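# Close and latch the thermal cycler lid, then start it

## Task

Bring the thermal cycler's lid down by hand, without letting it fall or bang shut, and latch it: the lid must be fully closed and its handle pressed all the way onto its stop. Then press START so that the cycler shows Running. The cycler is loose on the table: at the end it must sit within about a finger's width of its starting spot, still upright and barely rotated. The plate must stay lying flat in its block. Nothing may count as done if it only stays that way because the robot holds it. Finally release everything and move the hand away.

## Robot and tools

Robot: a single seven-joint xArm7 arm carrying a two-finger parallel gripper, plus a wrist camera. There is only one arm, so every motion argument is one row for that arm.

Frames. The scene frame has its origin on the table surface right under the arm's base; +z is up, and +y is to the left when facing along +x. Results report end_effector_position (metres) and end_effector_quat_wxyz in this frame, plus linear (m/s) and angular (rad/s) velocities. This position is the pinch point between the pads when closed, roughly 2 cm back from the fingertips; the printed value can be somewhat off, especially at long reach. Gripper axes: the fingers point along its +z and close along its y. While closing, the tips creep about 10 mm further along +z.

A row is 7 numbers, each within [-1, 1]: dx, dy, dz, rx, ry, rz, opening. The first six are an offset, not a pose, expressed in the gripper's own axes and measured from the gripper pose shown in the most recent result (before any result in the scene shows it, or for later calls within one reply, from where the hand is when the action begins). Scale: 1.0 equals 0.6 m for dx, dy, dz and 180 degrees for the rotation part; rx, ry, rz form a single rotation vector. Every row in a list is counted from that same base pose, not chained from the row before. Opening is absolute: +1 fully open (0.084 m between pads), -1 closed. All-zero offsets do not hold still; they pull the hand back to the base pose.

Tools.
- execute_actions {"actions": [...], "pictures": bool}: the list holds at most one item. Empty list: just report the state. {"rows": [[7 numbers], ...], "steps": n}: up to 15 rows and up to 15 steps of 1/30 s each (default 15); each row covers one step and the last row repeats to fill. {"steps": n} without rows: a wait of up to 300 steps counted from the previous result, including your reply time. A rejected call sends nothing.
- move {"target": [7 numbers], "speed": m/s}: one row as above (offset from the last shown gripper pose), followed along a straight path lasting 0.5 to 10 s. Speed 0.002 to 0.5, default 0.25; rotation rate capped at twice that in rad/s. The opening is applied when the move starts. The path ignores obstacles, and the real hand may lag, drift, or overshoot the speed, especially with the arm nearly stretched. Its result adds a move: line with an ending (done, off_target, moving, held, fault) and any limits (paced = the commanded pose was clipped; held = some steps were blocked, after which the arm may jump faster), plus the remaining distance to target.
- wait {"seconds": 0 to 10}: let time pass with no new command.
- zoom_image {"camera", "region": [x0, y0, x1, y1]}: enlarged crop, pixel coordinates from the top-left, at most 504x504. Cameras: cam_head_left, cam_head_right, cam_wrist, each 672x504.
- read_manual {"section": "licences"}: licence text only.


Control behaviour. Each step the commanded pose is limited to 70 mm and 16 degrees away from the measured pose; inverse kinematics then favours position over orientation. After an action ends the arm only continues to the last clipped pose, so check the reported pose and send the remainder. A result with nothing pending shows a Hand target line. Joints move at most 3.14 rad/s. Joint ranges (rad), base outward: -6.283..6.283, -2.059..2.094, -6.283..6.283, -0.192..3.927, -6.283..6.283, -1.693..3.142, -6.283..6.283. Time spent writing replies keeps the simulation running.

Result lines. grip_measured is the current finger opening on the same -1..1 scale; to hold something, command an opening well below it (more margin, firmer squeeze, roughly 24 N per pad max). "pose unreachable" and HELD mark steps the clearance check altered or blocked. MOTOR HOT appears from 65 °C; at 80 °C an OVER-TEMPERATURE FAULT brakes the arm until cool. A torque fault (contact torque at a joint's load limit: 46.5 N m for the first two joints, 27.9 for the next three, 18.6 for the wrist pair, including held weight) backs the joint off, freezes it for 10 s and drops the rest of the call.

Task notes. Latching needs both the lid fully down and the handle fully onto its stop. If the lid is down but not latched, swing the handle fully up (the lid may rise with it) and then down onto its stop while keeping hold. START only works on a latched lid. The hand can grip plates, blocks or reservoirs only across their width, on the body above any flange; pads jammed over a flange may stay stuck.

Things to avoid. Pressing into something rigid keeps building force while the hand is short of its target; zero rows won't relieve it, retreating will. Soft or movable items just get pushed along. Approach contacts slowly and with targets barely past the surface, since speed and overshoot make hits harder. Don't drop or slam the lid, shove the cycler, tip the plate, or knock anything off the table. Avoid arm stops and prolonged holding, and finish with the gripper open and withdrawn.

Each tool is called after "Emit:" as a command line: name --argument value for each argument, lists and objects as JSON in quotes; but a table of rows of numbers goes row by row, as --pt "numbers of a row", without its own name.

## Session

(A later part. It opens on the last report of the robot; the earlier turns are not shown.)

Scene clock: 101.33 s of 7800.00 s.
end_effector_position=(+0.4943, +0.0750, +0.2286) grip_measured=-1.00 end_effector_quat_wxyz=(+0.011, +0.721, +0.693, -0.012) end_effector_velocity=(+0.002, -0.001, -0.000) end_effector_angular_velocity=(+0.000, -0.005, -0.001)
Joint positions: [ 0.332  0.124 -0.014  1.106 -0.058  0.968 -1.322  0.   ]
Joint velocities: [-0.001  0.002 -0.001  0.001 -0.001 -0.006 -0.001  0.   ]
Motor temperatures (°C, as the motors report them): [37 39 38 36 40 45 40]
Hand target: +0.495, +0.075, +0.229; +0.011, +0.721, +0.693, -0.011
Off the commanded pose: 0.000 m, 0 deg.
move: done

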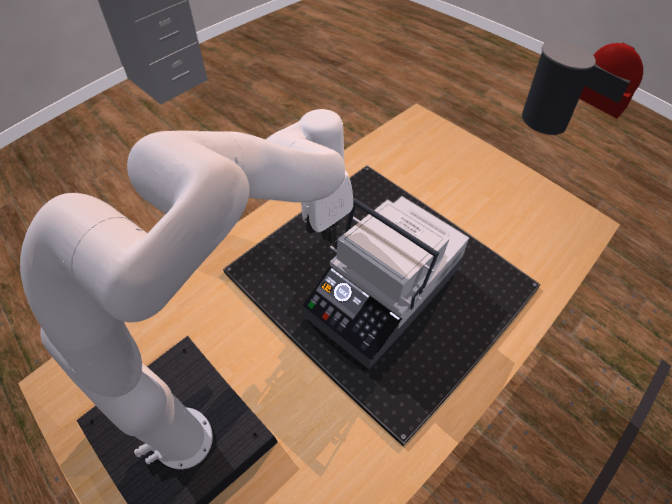

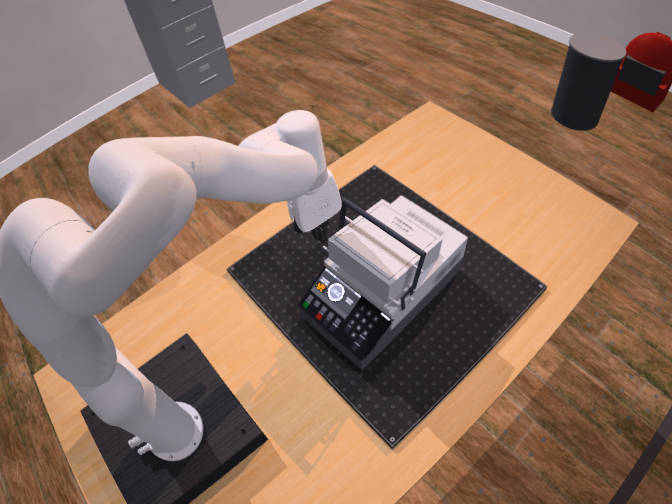

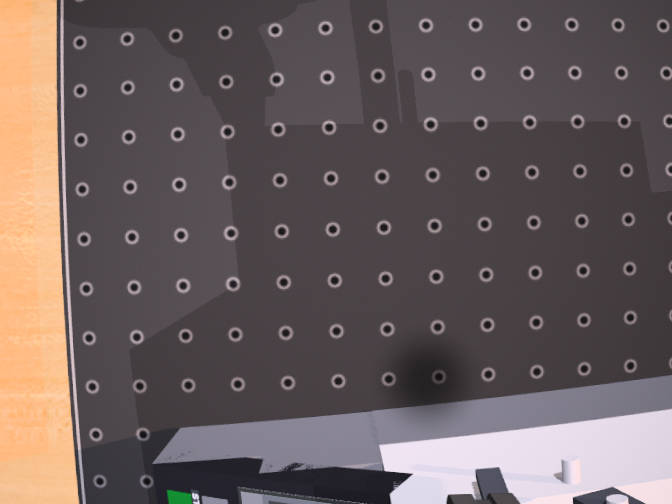

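Emit:
move --target '[0,0,-0.2,0,0,0,-0.3]' --speed 0.15

Emit:
move --target '[-0.12,0.1,0,0,0,0,-0.3]' --speed 0.15

Scene clock: 104.43 s of 7800.00 s.
end_effector_position=(+0.4944, +0.0793, +0.3477) grip_measured=-0.32 end_effector_quat_wxyz=(+0.010, +0.720, +0.693, -0.012) end_effector_velocity=(+0.002, +0.001, +0.006) end_effector_angular_velocity=(+0.001, -0.007, +0.001)
Joint positions: [ 0.341  0.039 -0.006  1.35  -0.051  1.298 -1.326  0.03 ]
Joint velocities: [ 0.001 -0.001  0.     0.015 -0.     0.009 -0.     0.   ]
Motor temperatures (°C, as the motors report them): [37 39 38 36 40 45 40]
Hand target: +0.495, +0.079, +0.349; +0.011, +0.720, +0.693, -0.011
Off the commanded pose: 0.001 m, 0 deg.
move: done

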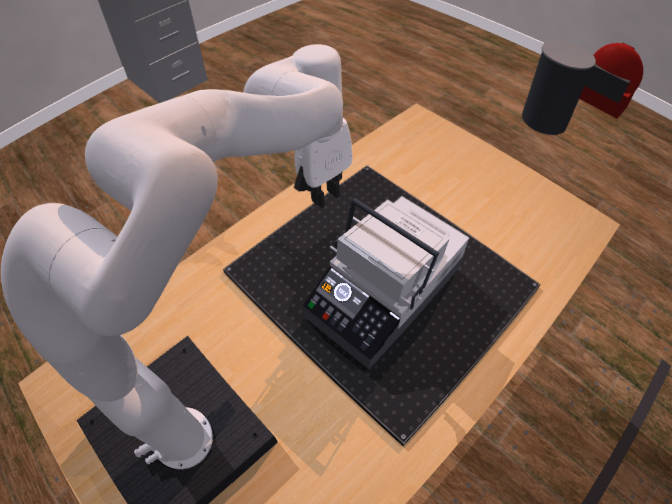

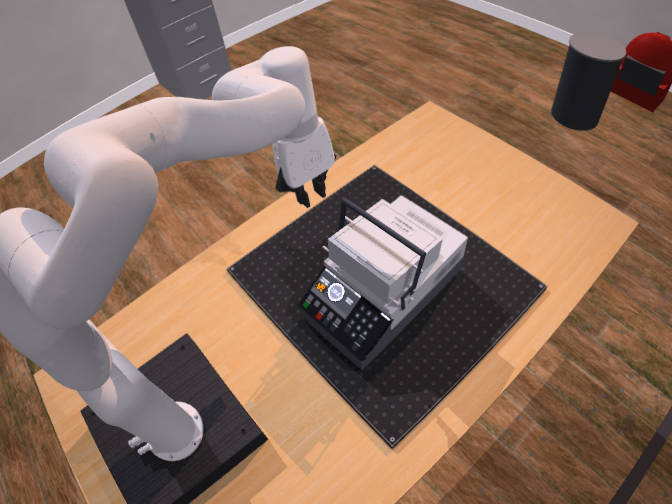

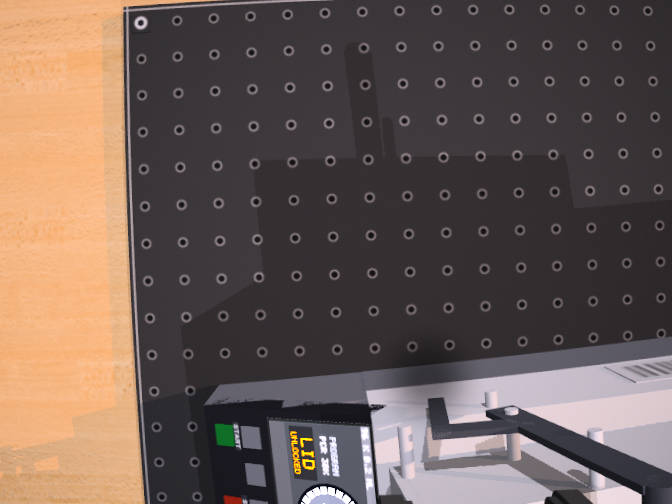

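Scene clock: 105.50 s of 7800.00 s.
end_effector_position=(+0.5513, +0.0055, +0.3500) grip_measured=-0.32 end_effector_quat_wxyz=(+0.011, +0.720, +0.694, -0.012) end_effector_velocity=(+0.002, -0.006, +0.000) end_effector_angular_velocity=(-0.002, +0.000, -0.006)
Joint positions: [ 0.249  0.207 -0.078  1.571 -0.032  1.344 -1.496  0.03 ]
Joint velocities: [-0.006  0.007 -0.005  0.01   0.     0.003 -0.004 -0.   ]
Motor temperatures (°C, as the motors report them): [37 39 38 36 40 45 40]
Hand target: +0.551, +0.005, +0.350; +0.011, +0.720, +0.693, -0.012
Off the commanded pose: 0.000 m, 0 deg.
move: done

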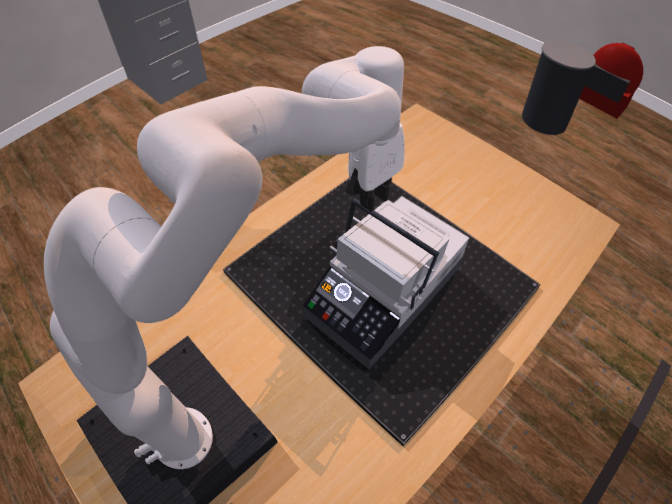

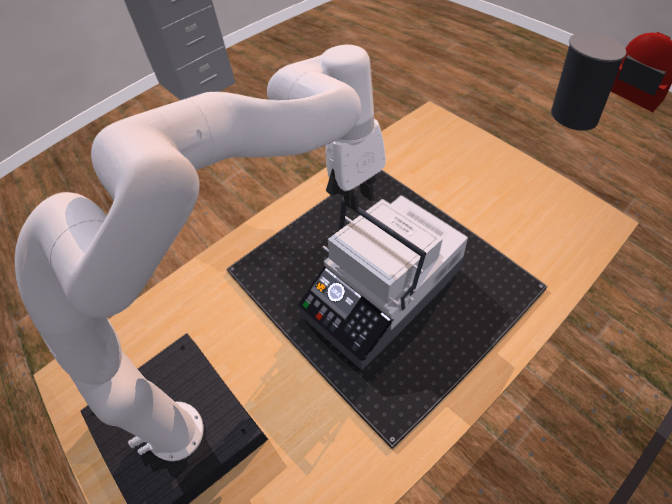

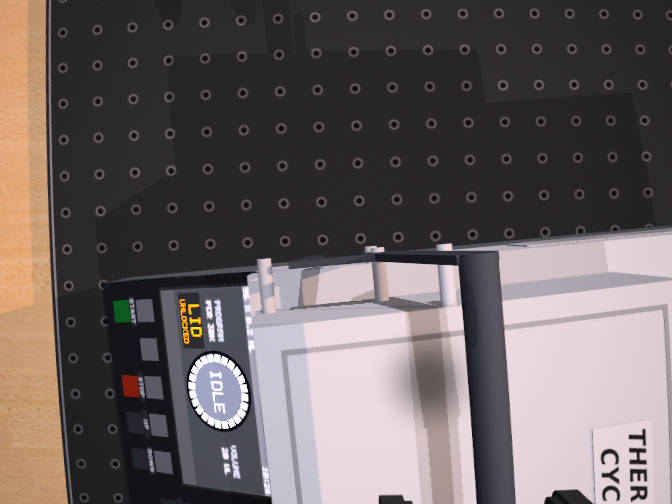

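Emit:
move --target '[-0.03,0.024,0.04,0,0,-0.018,-0.3]' --speed 0.08

Scene clock: 107.70 s of 7800.00 s.
end_effector_position=(+0.5649, -0.0136, +0.3270) grip_measured=-0.32 end_effector_quat_wxyz=(+0.011, +0.700, +0.714, -0.012) end_effector_velocity=(+0.001, -0.001, -0.001) end_effector_angular_velocity=(+0.001, -0.001, +0.005)
Joint positions: [ 0.219  0.257 -0.088  1.574 -0.025  1.294 -1.591  0.03 ]
Joint velocities: [-0.002  0.002  0.     0.001  0.001 -0.003 -0.007 -0.   ]
Motor temperatures (°C, as the motors report them): [37 39 38 37 40 45 40]
Hand target: +0.565, -0.014, +0.327; +0.010, +0.700, +0.714, -0.012
Off the commanded pose: 0.000 m, 0 deg.
move: done

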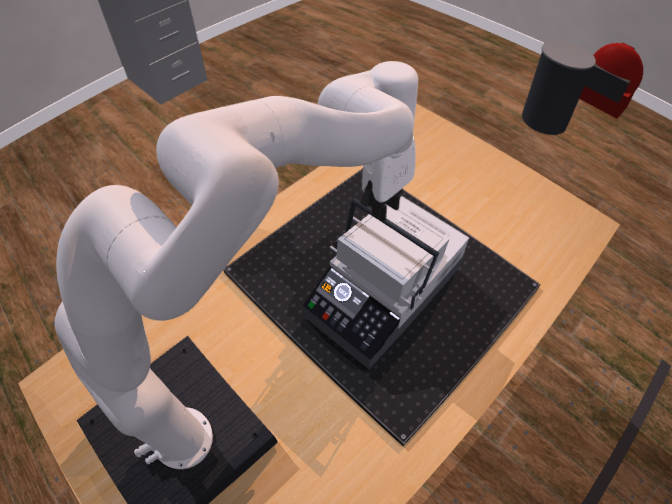

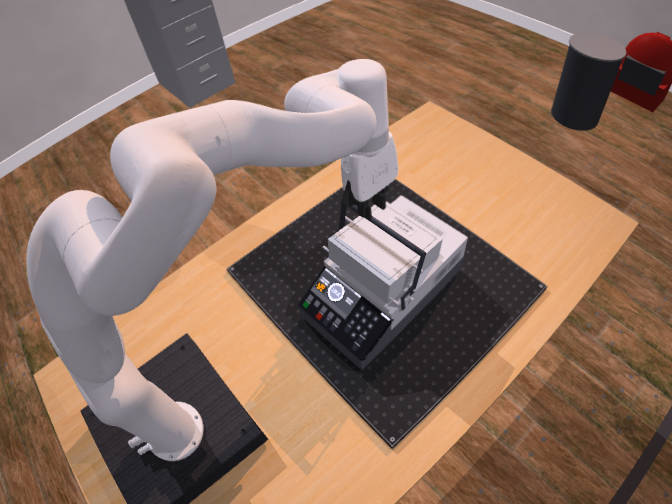

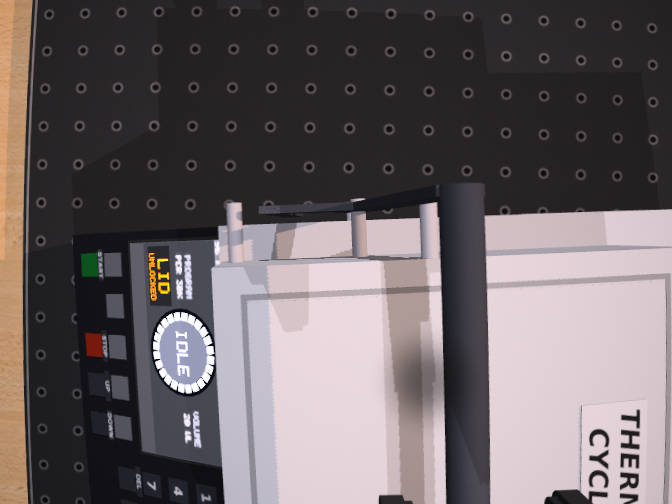

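Emit:
move --target '[0,0,0.066,0,0,0,-0.3]' --speed 0.05

Emit:
move --target '[0,0,0,0,0,0,-1]'

Scene clock: 109.57 s of 7800.00 s.
end_effector_position=(+0.5649, -0.0151, +0.2879) grip_measured=-0.32 end_effector_quat_wxyz=(+0.011, +0.700, +0.714, -0.012) end_effector_velocity=(+0.001, -0.000, -0.000) end_effector_angular_velocity=(+0.000, -0.007, -0.000)
Joint positions: [ 0.216  0.272 -0.089  1.482 -0.024  1.187 -1.591  0.03 ]
Joint velocities: [ 0.    -0.001 -0.001 -0.003  0.    -0.009 -0.     0.   ]
Motor temperatures (°C, as the motors report them): [37 39 38 37 40 45 40]
Hand target: +0.565, -0.015, +0.287; +0.011, +0.700, +0.714, -0.012
Off the commanded pose: 0.000 m, 0 deg.
move: done

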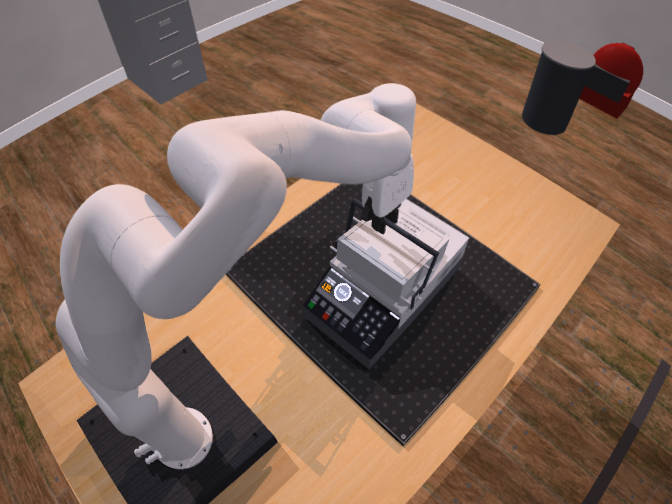

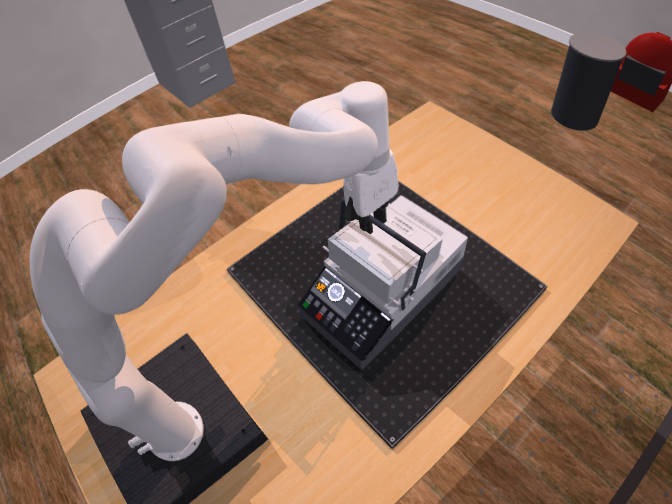

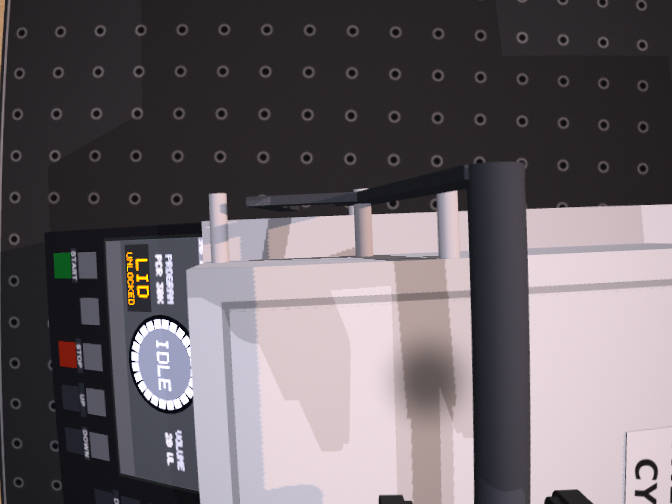

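Scene clock: 110.07 s of 7800.00 s.
end_effector_position=(+0.5650, -0.0151, +0.2881) grip_measured=-0.73 end_effector_quat_wxyz=(+0.011, +0.700, +0.714, -0.011) end_effector_velocity=(-0.000, +0.000, -0.000) end_effector_angular_velocity=(+0.000, +0.001, -0.001)
Joint positions: [ 0.216  0.272 -0.089  1.483 -0.024  1.186 -1.591  0.012]
Joint velocities: [ 0.    -0.    -0.    -0.001  0.     0.001  0.001  0.   ]
Motor temperatures (°C, as the motors report them): [37 39 38 37 40 45 40]
Hand target: +0.565, -0.015, +0.288; +0.011, +0.700, +0.714, -0.012
Off the commanded pose: 0.000 m, 0 deg.
move: done

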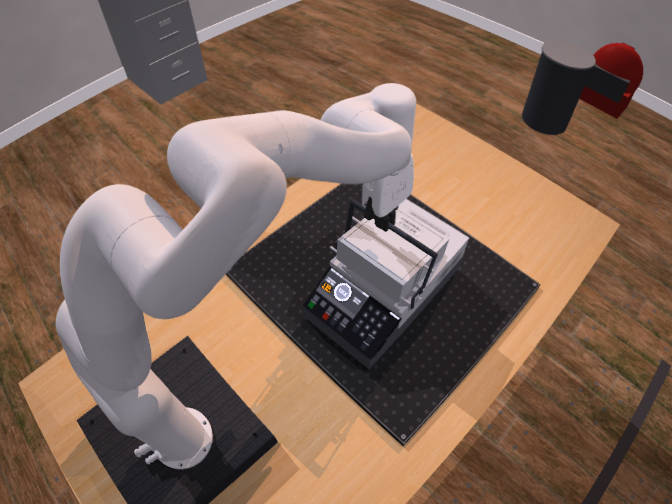

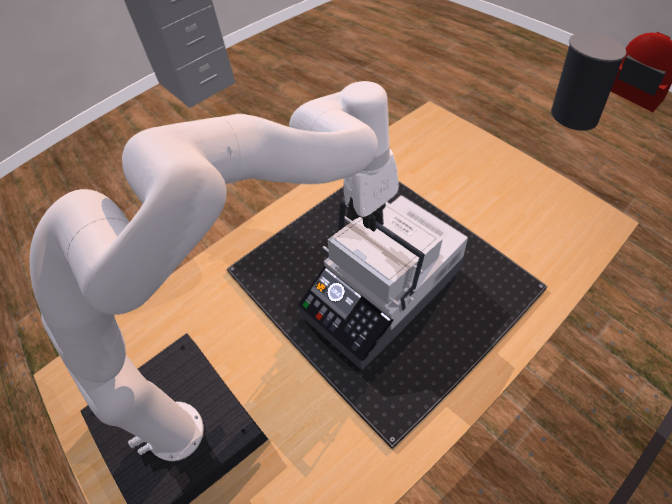

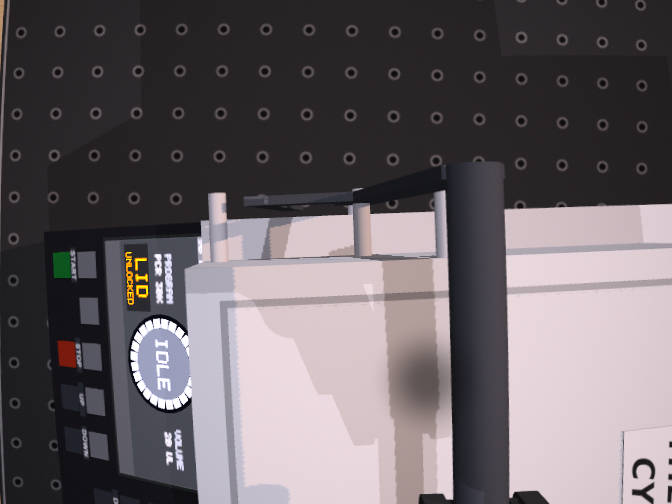

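Emit:
move --target '[0,-0.078,-0.003,0,0,0,-1]' --speed 0.04

Emit:
move --target '[0,-0.073,0.03,0,0,0,-1]' --speed 0.04

Scene clock: 113.97 s of 7800.00 s.
end_effector_position=(+0.5182, -0.0166, +0.2895) grip_measured=-0.73 end_effector_quat_wxyz=(+0.011, +0.701, +0.713, -0.012) end_effector_velocity=(-0.001, +0.001, +0.001) end_effector_angular_velocity=(+0.000, -0.003, +0.002)
Joint positions: [ 0.223  0.114 -0.091  1.277 -0.04   1.14  -1.581  0.012]
Joint velocities: [ 0.002 -0.008  0.    -0.006 -0.001 -0.001  0.    -0.   ]
Motor temperatures (°C, as the motors report them): [37 39 38 37 40 45 40]
Hand target: +0.518, -0.016, +0.290; +0.011, +0.700, +0.714, -0.012
Off the commanded pose: 0.001 m, 0 deg.
move: done

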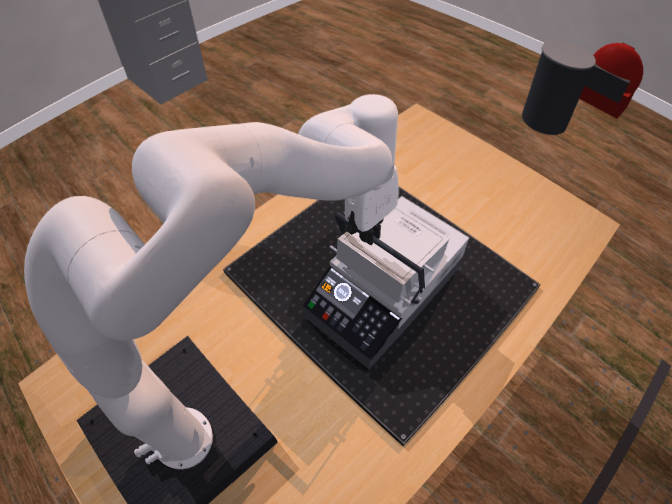

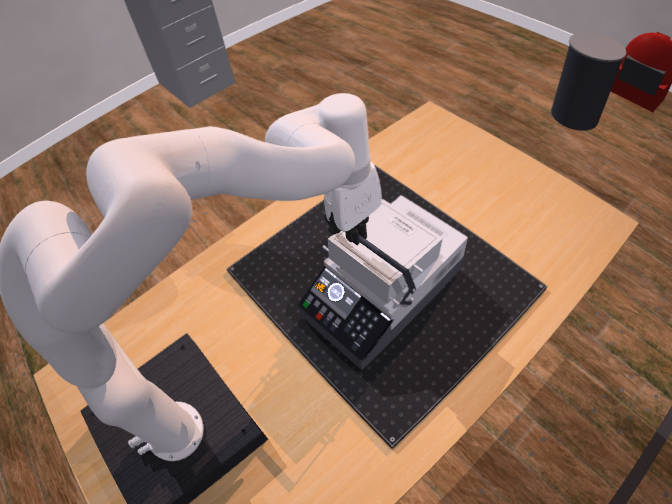

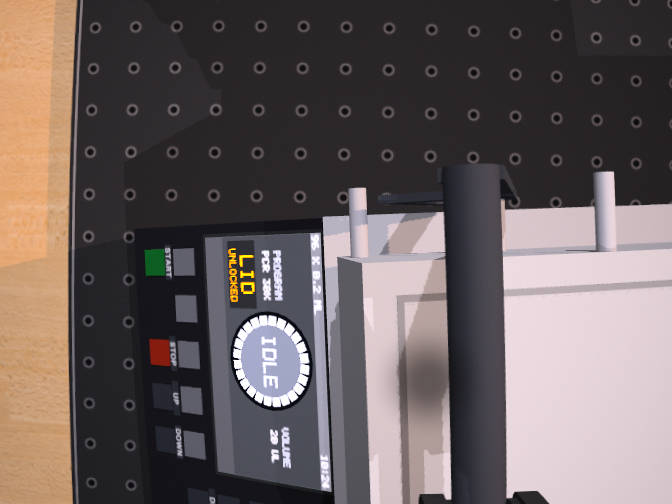

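Scene clock: 115.43 s of 7800.00 s.
end_effector_position=(+0.4755, -0.0165, +0.2722) grip_measured=-0.73 end_effector_quat_wxyz=(+0.012, +0.700, +0.714, -0.011) end_effector_velocity=(-0.002, -0.002, -0.003) end_effector_angular_velocity=(-0.001, +0.003, -0.002)
Joint positions: [ 0.224 -0.014 -0.089  1.07  -0.055  1.058 -1.572  0.012]
Joint velocities: [-0.003 -0.002  0.    -0.011 -0.002 -0.005  0.     0.   ]
Motor temperatures (°C, as the motors report them): [37 39 38 37 40 45 40]
Hand target: +0.474, -0.018, +0.272; +0.011, +0.701, +0.713, -0.012
Off the commanded pose: 0.002 m, 0 deg.
move: done

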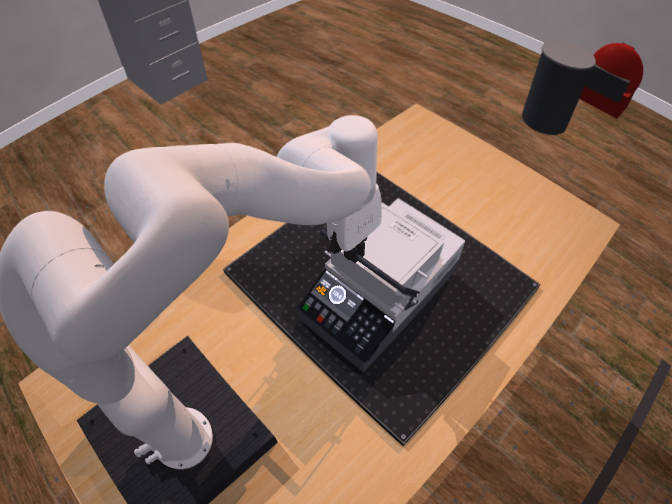

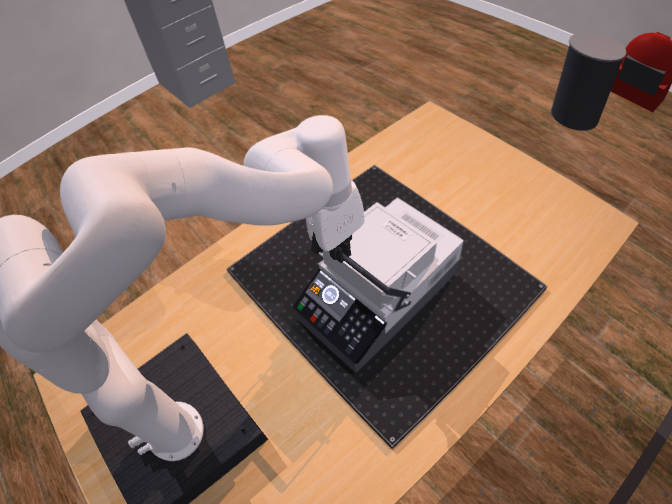

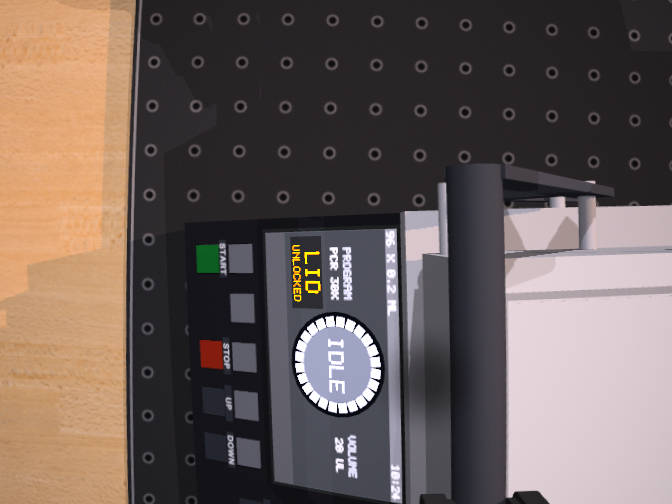

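Emit:
move --target '[0,0.07,-0.033,0,0,0,-1]' --speed 0.04

Emit:
move --target '[0,0.078,0.006,0,0,0,-1]' --speed 0.04

Scene clock: 120.10 s of 7800.00 s.
end_effector_position=(+0.5170, -0.0154, +0.2912) grip_measured=-0.73 end_effector_quat_wxyz=(+0.011, +0.700, +0.714, -0.011) end_effector_velocity=(+0.002, +0.000, +0.003) end_effector_angular_velocity=(+0.001, -0.004, -0.000)
Joint positions: [ 0.224  0.107 -0.089  1.273 -0.04   1.141 -1.581  0.012]
Joint velocities: [ 0.     0.001 -0.     0.009  0.001  0.004 -0.    -0.   ]
Motor temperatures (°C, as the motors report them): [37 39 38 37 40 45 40]
Hand target: +0.517, -0.015, +0.292; +0.012, +0.700, +0.714, -0.011
Off the commanded pose: 0.001 m, 0 deg.
After step 90, 0.13 s passed at rest.
move: done

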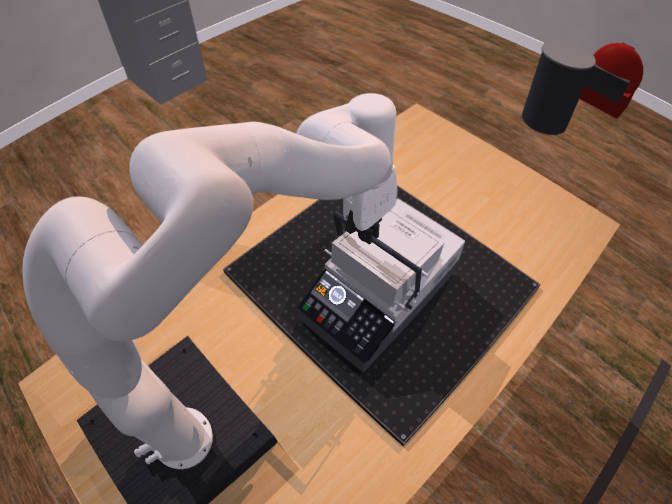

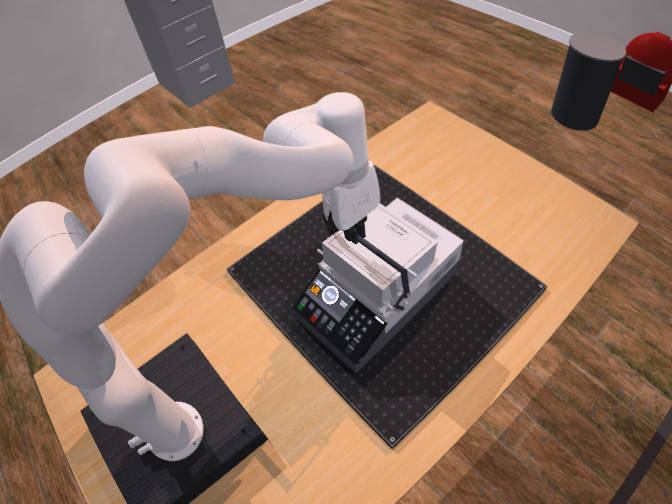

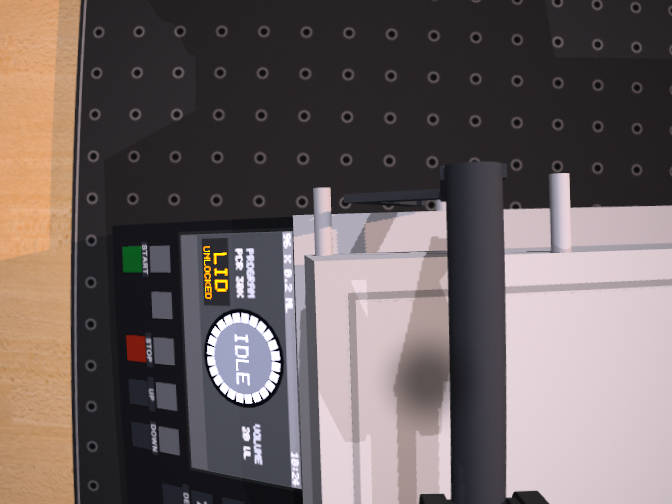

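Scene clock: 121.60 s of 7800.00 s.
end_effector_position=(+0.5625, -0.0142, +0.2898) grip_measured=-0.73 end_effector_quat_wxyz=(+0.011, +0.700, +0.714, -0.011) end_effector_velocity=(+0.001, -0.000, -0.001) end_effector_angular_velocity=(-0.001, +0.007, +0.001)
Joint positions: [ 0.217  0.263 -0.088  1.475 -0.024  1.189 -1.591  0.012]
Joint velocities: [-0.001  0.01   0.001  0.014 -0.     0.01  -0.001  0.   ]
Motor temperatures (°C, as the motors report them): [37 39 38 37 40 45 40]
Hand target: +0.564, -0.015, +0.287; +0.011, +0.700, +0.714, -0.011
Off the commanded pose: 0.003 m, 0 deg.
move: done

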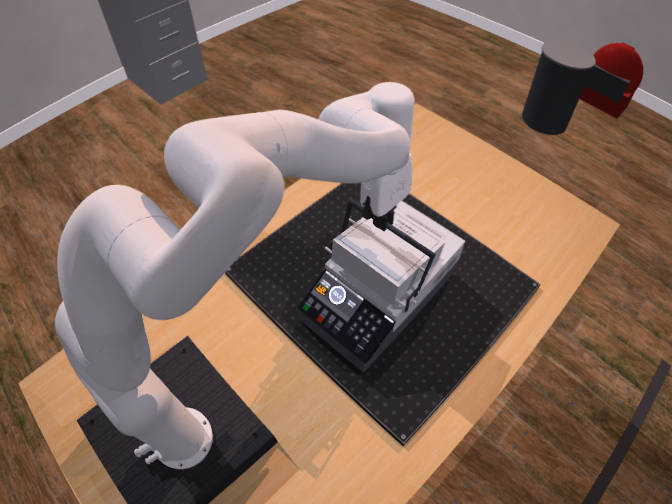

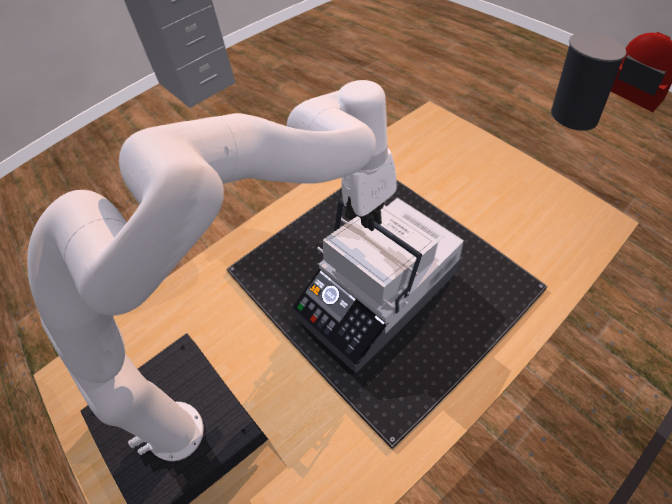

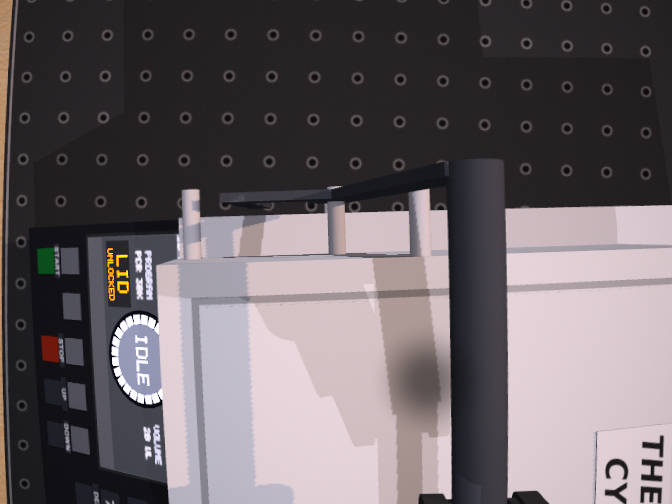

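Emit:
move --target '[0,-0.012,0.003,-0.195,0,0,-1]' --speed 0.15

Emit:
zoom_image --camera "cam_head_left" --region '[340,190,480,330]'

Scene clock: 127.67 s of 7800.00 s.
end_effector_position=(+0.5551, -0.0154, +0.2882) grip_measured=-0.74 end_effector_quat_wxyz=(+0.222, +0.665, +0.684, +0.203) end_effector_velocity=(+0.002, +0.000, +0.005) end_effector_angular_velocity=(-0.001, -0.017, +0.000)
Joint positions: [ 0.212 -0.075 -0.096  0.776 -0.093  0.215 -1.548  0.011]
Joint velocities: [-0.001 -0.005  0.    -0.003 -0.005 -0.015  0.004 -0.   ]
Motor temperatures (°C, as the motors report them): [37 39 38 37 40 46 40]
Hand target: +0.555, -0.015, +0.289; +0.222, +0.664, +0.684, +0.203
Off the commanded pose: 0.001 m, 0 deg.
After step 90, 0.60 s passed at rest.
move: done

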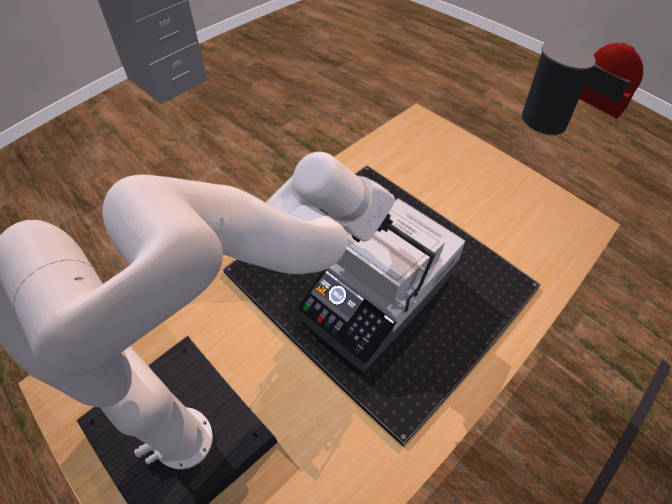

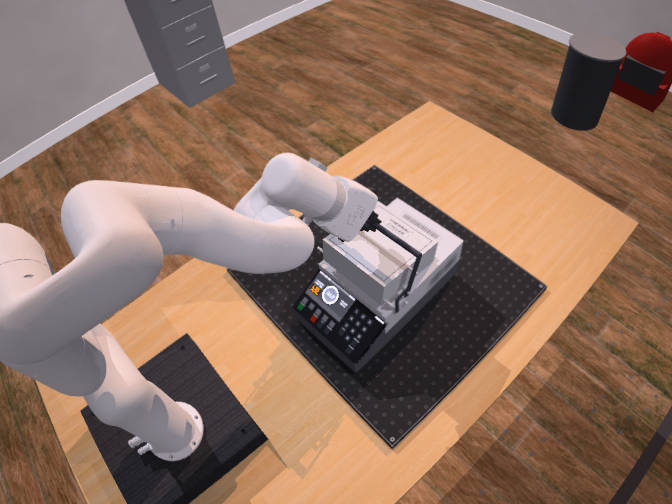

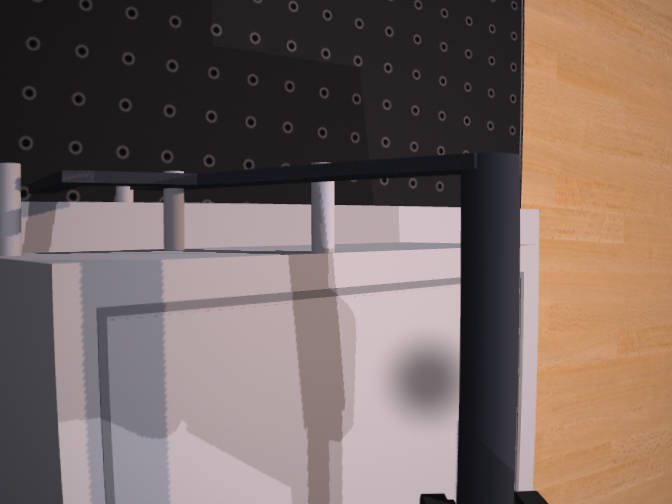

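Region (340, 190, 480, 330) of cam_head_left's 672x504 image, scaled by 3.600, with more detail than that image has.

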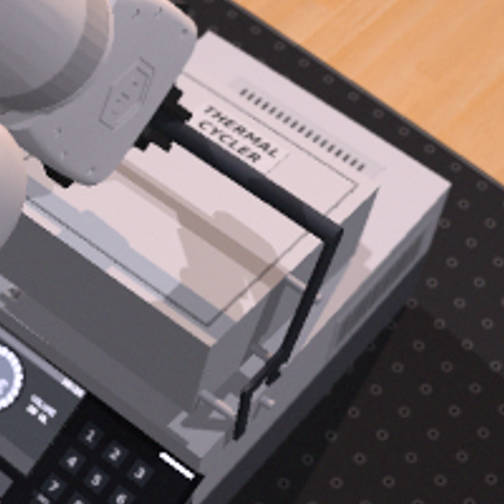

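Emit:
move --target '[0,-0.055,-0.022,0.045,0,0,-1]' --speed 0.025

Emit:
zoom_image --camera "cam_head_left" --region '[360,230,460,330]'

Scene clock: 132.80 s of 7800.00 s.
end_effector_position=(+0.5209, -0.0163, +0.2807) grip_measured=-0.74 end_effector_quat_wxyz=(+0.175, +0.679, +0.697, +0.155) end_effector_velocity=(-0.001, +0.000, -0.002) end_effector_angular_velocity=(-0.000, +0.008, -0.000)
Joint positions: [ 0.214 -0.14  -0.094  0.769 -0.09   0.413 -1.551  0.012]
Joint velocities: [ 0.     0.001  0.    -0.     0.     0.007 -0.    -0.   ]
Motor temperatures (°C, as the motors report them): [37 39 38 37 40 46 40]
Hand target: +0.521, -0.016, +0.280; +0.174, +0.679, +0.697, +0.154
Off the commanded pose: 0.001 m, 0 deg.
move: done

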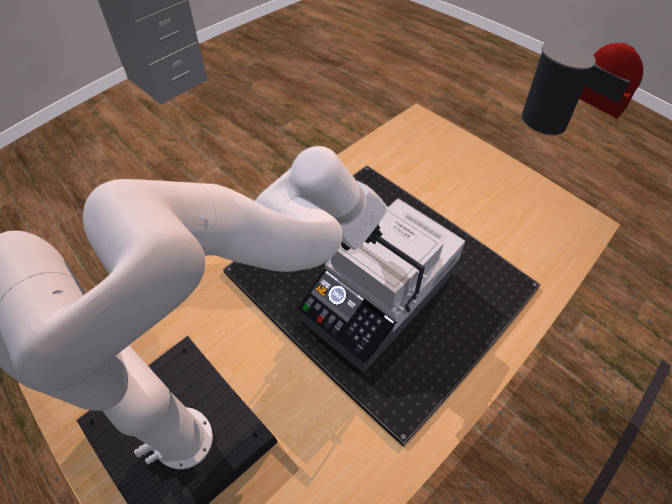

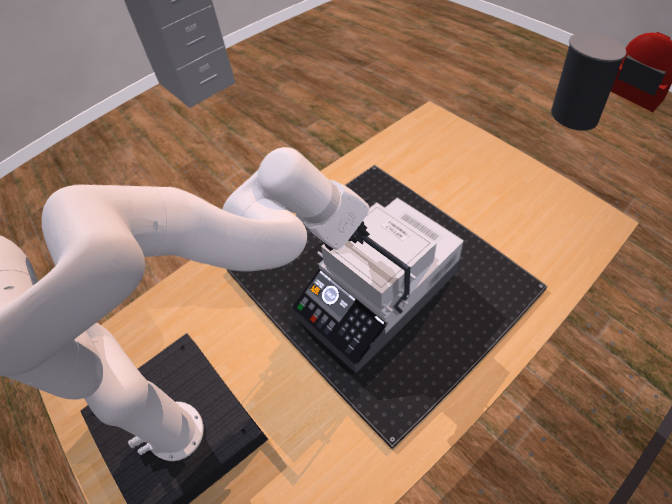

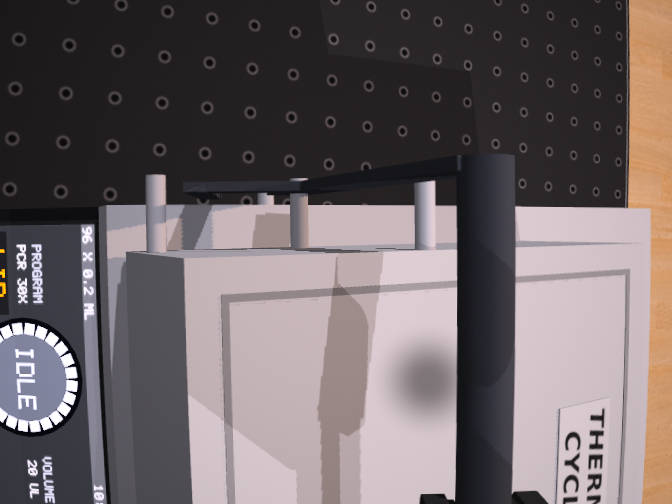

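Region (360, 230, 460, 330) of cam_head_left's 672x504 image, scaled by 5.040, with more detail than that image has.

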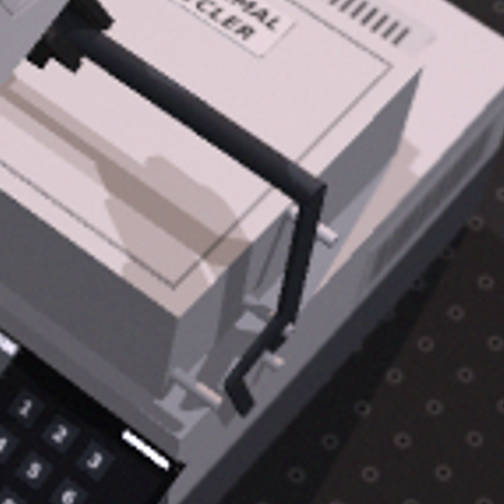

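Emit:
move --target '[0,-0.075,-0.013,0.03,0,0,-1]' --speed 0.025

Emit:
zoom_image --camera "cam_head_left" --region '[340,240,440,340]'

Scene clock: 136.10 s of 7800.00 s.
end_effector_position=(+0.4769, -0.0177, +0.2665) grip_measured=-0.74 end_effector_quat_wxyz=(+0.142, +0.686, +0.703, +0.121) end_effector_velocity=(+0.000, -0.000, +0.002) end_effector_angular_velocity=(+0.000, -0.004, -0.000)
Joint positions: [ 0.21  -0.227 -0.092  0.688 -0.099  0.515 -1.547  0.012]
Joint velocities: [ 0.    -0.004 -0.     0.001  0.     0.002  0.     0.   ]
Motor temperatures (°C, as the motors report them): [37 39 38 37 40 46 40]
Hand target: +0.477, -0.017, +0.267; +0.142, +0.686, +0.703, +0.122
Off the commanded pose: 0.001 m, 0 deg.
move: done

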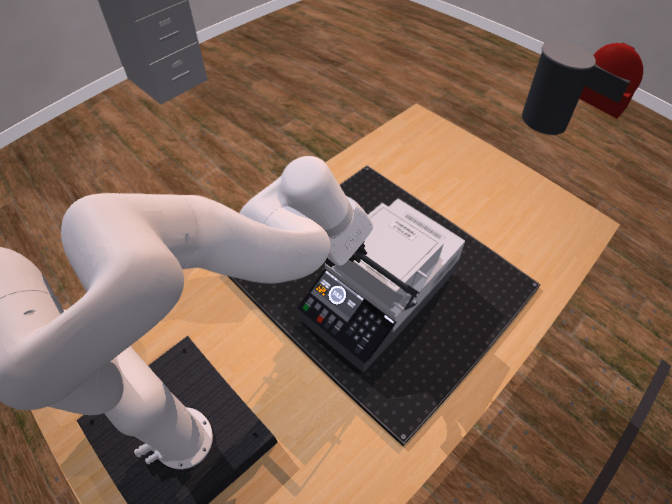

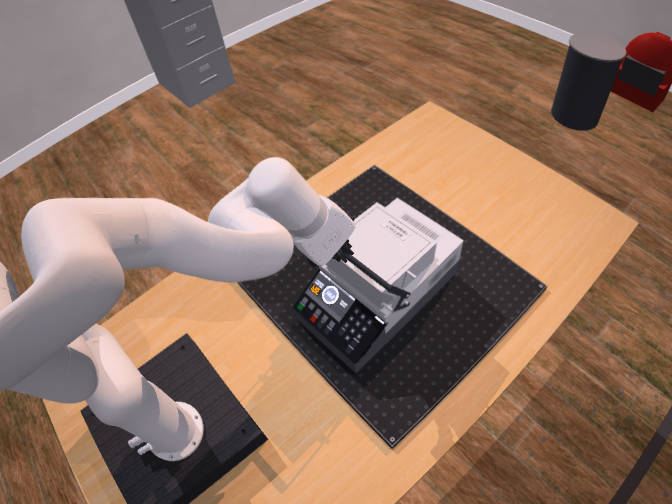

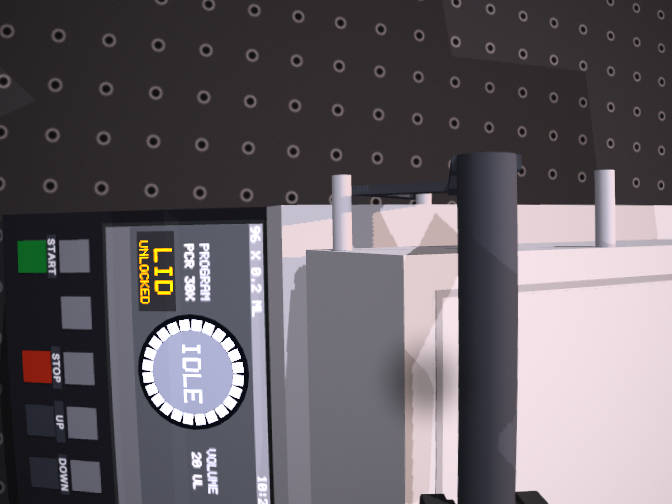

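Region (340, 240, 440, 340) of cam_head_left's 672x504 image, scaled by 5.040, with more detail than that image has.

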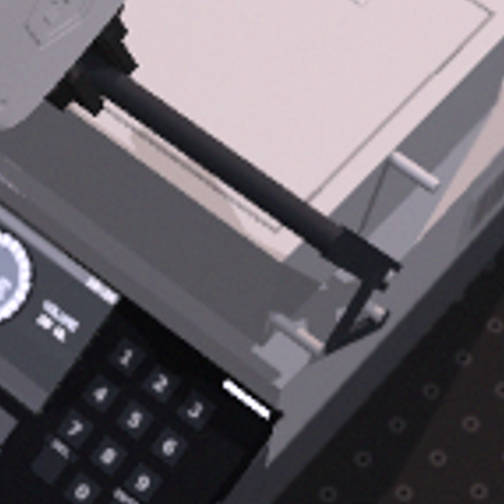

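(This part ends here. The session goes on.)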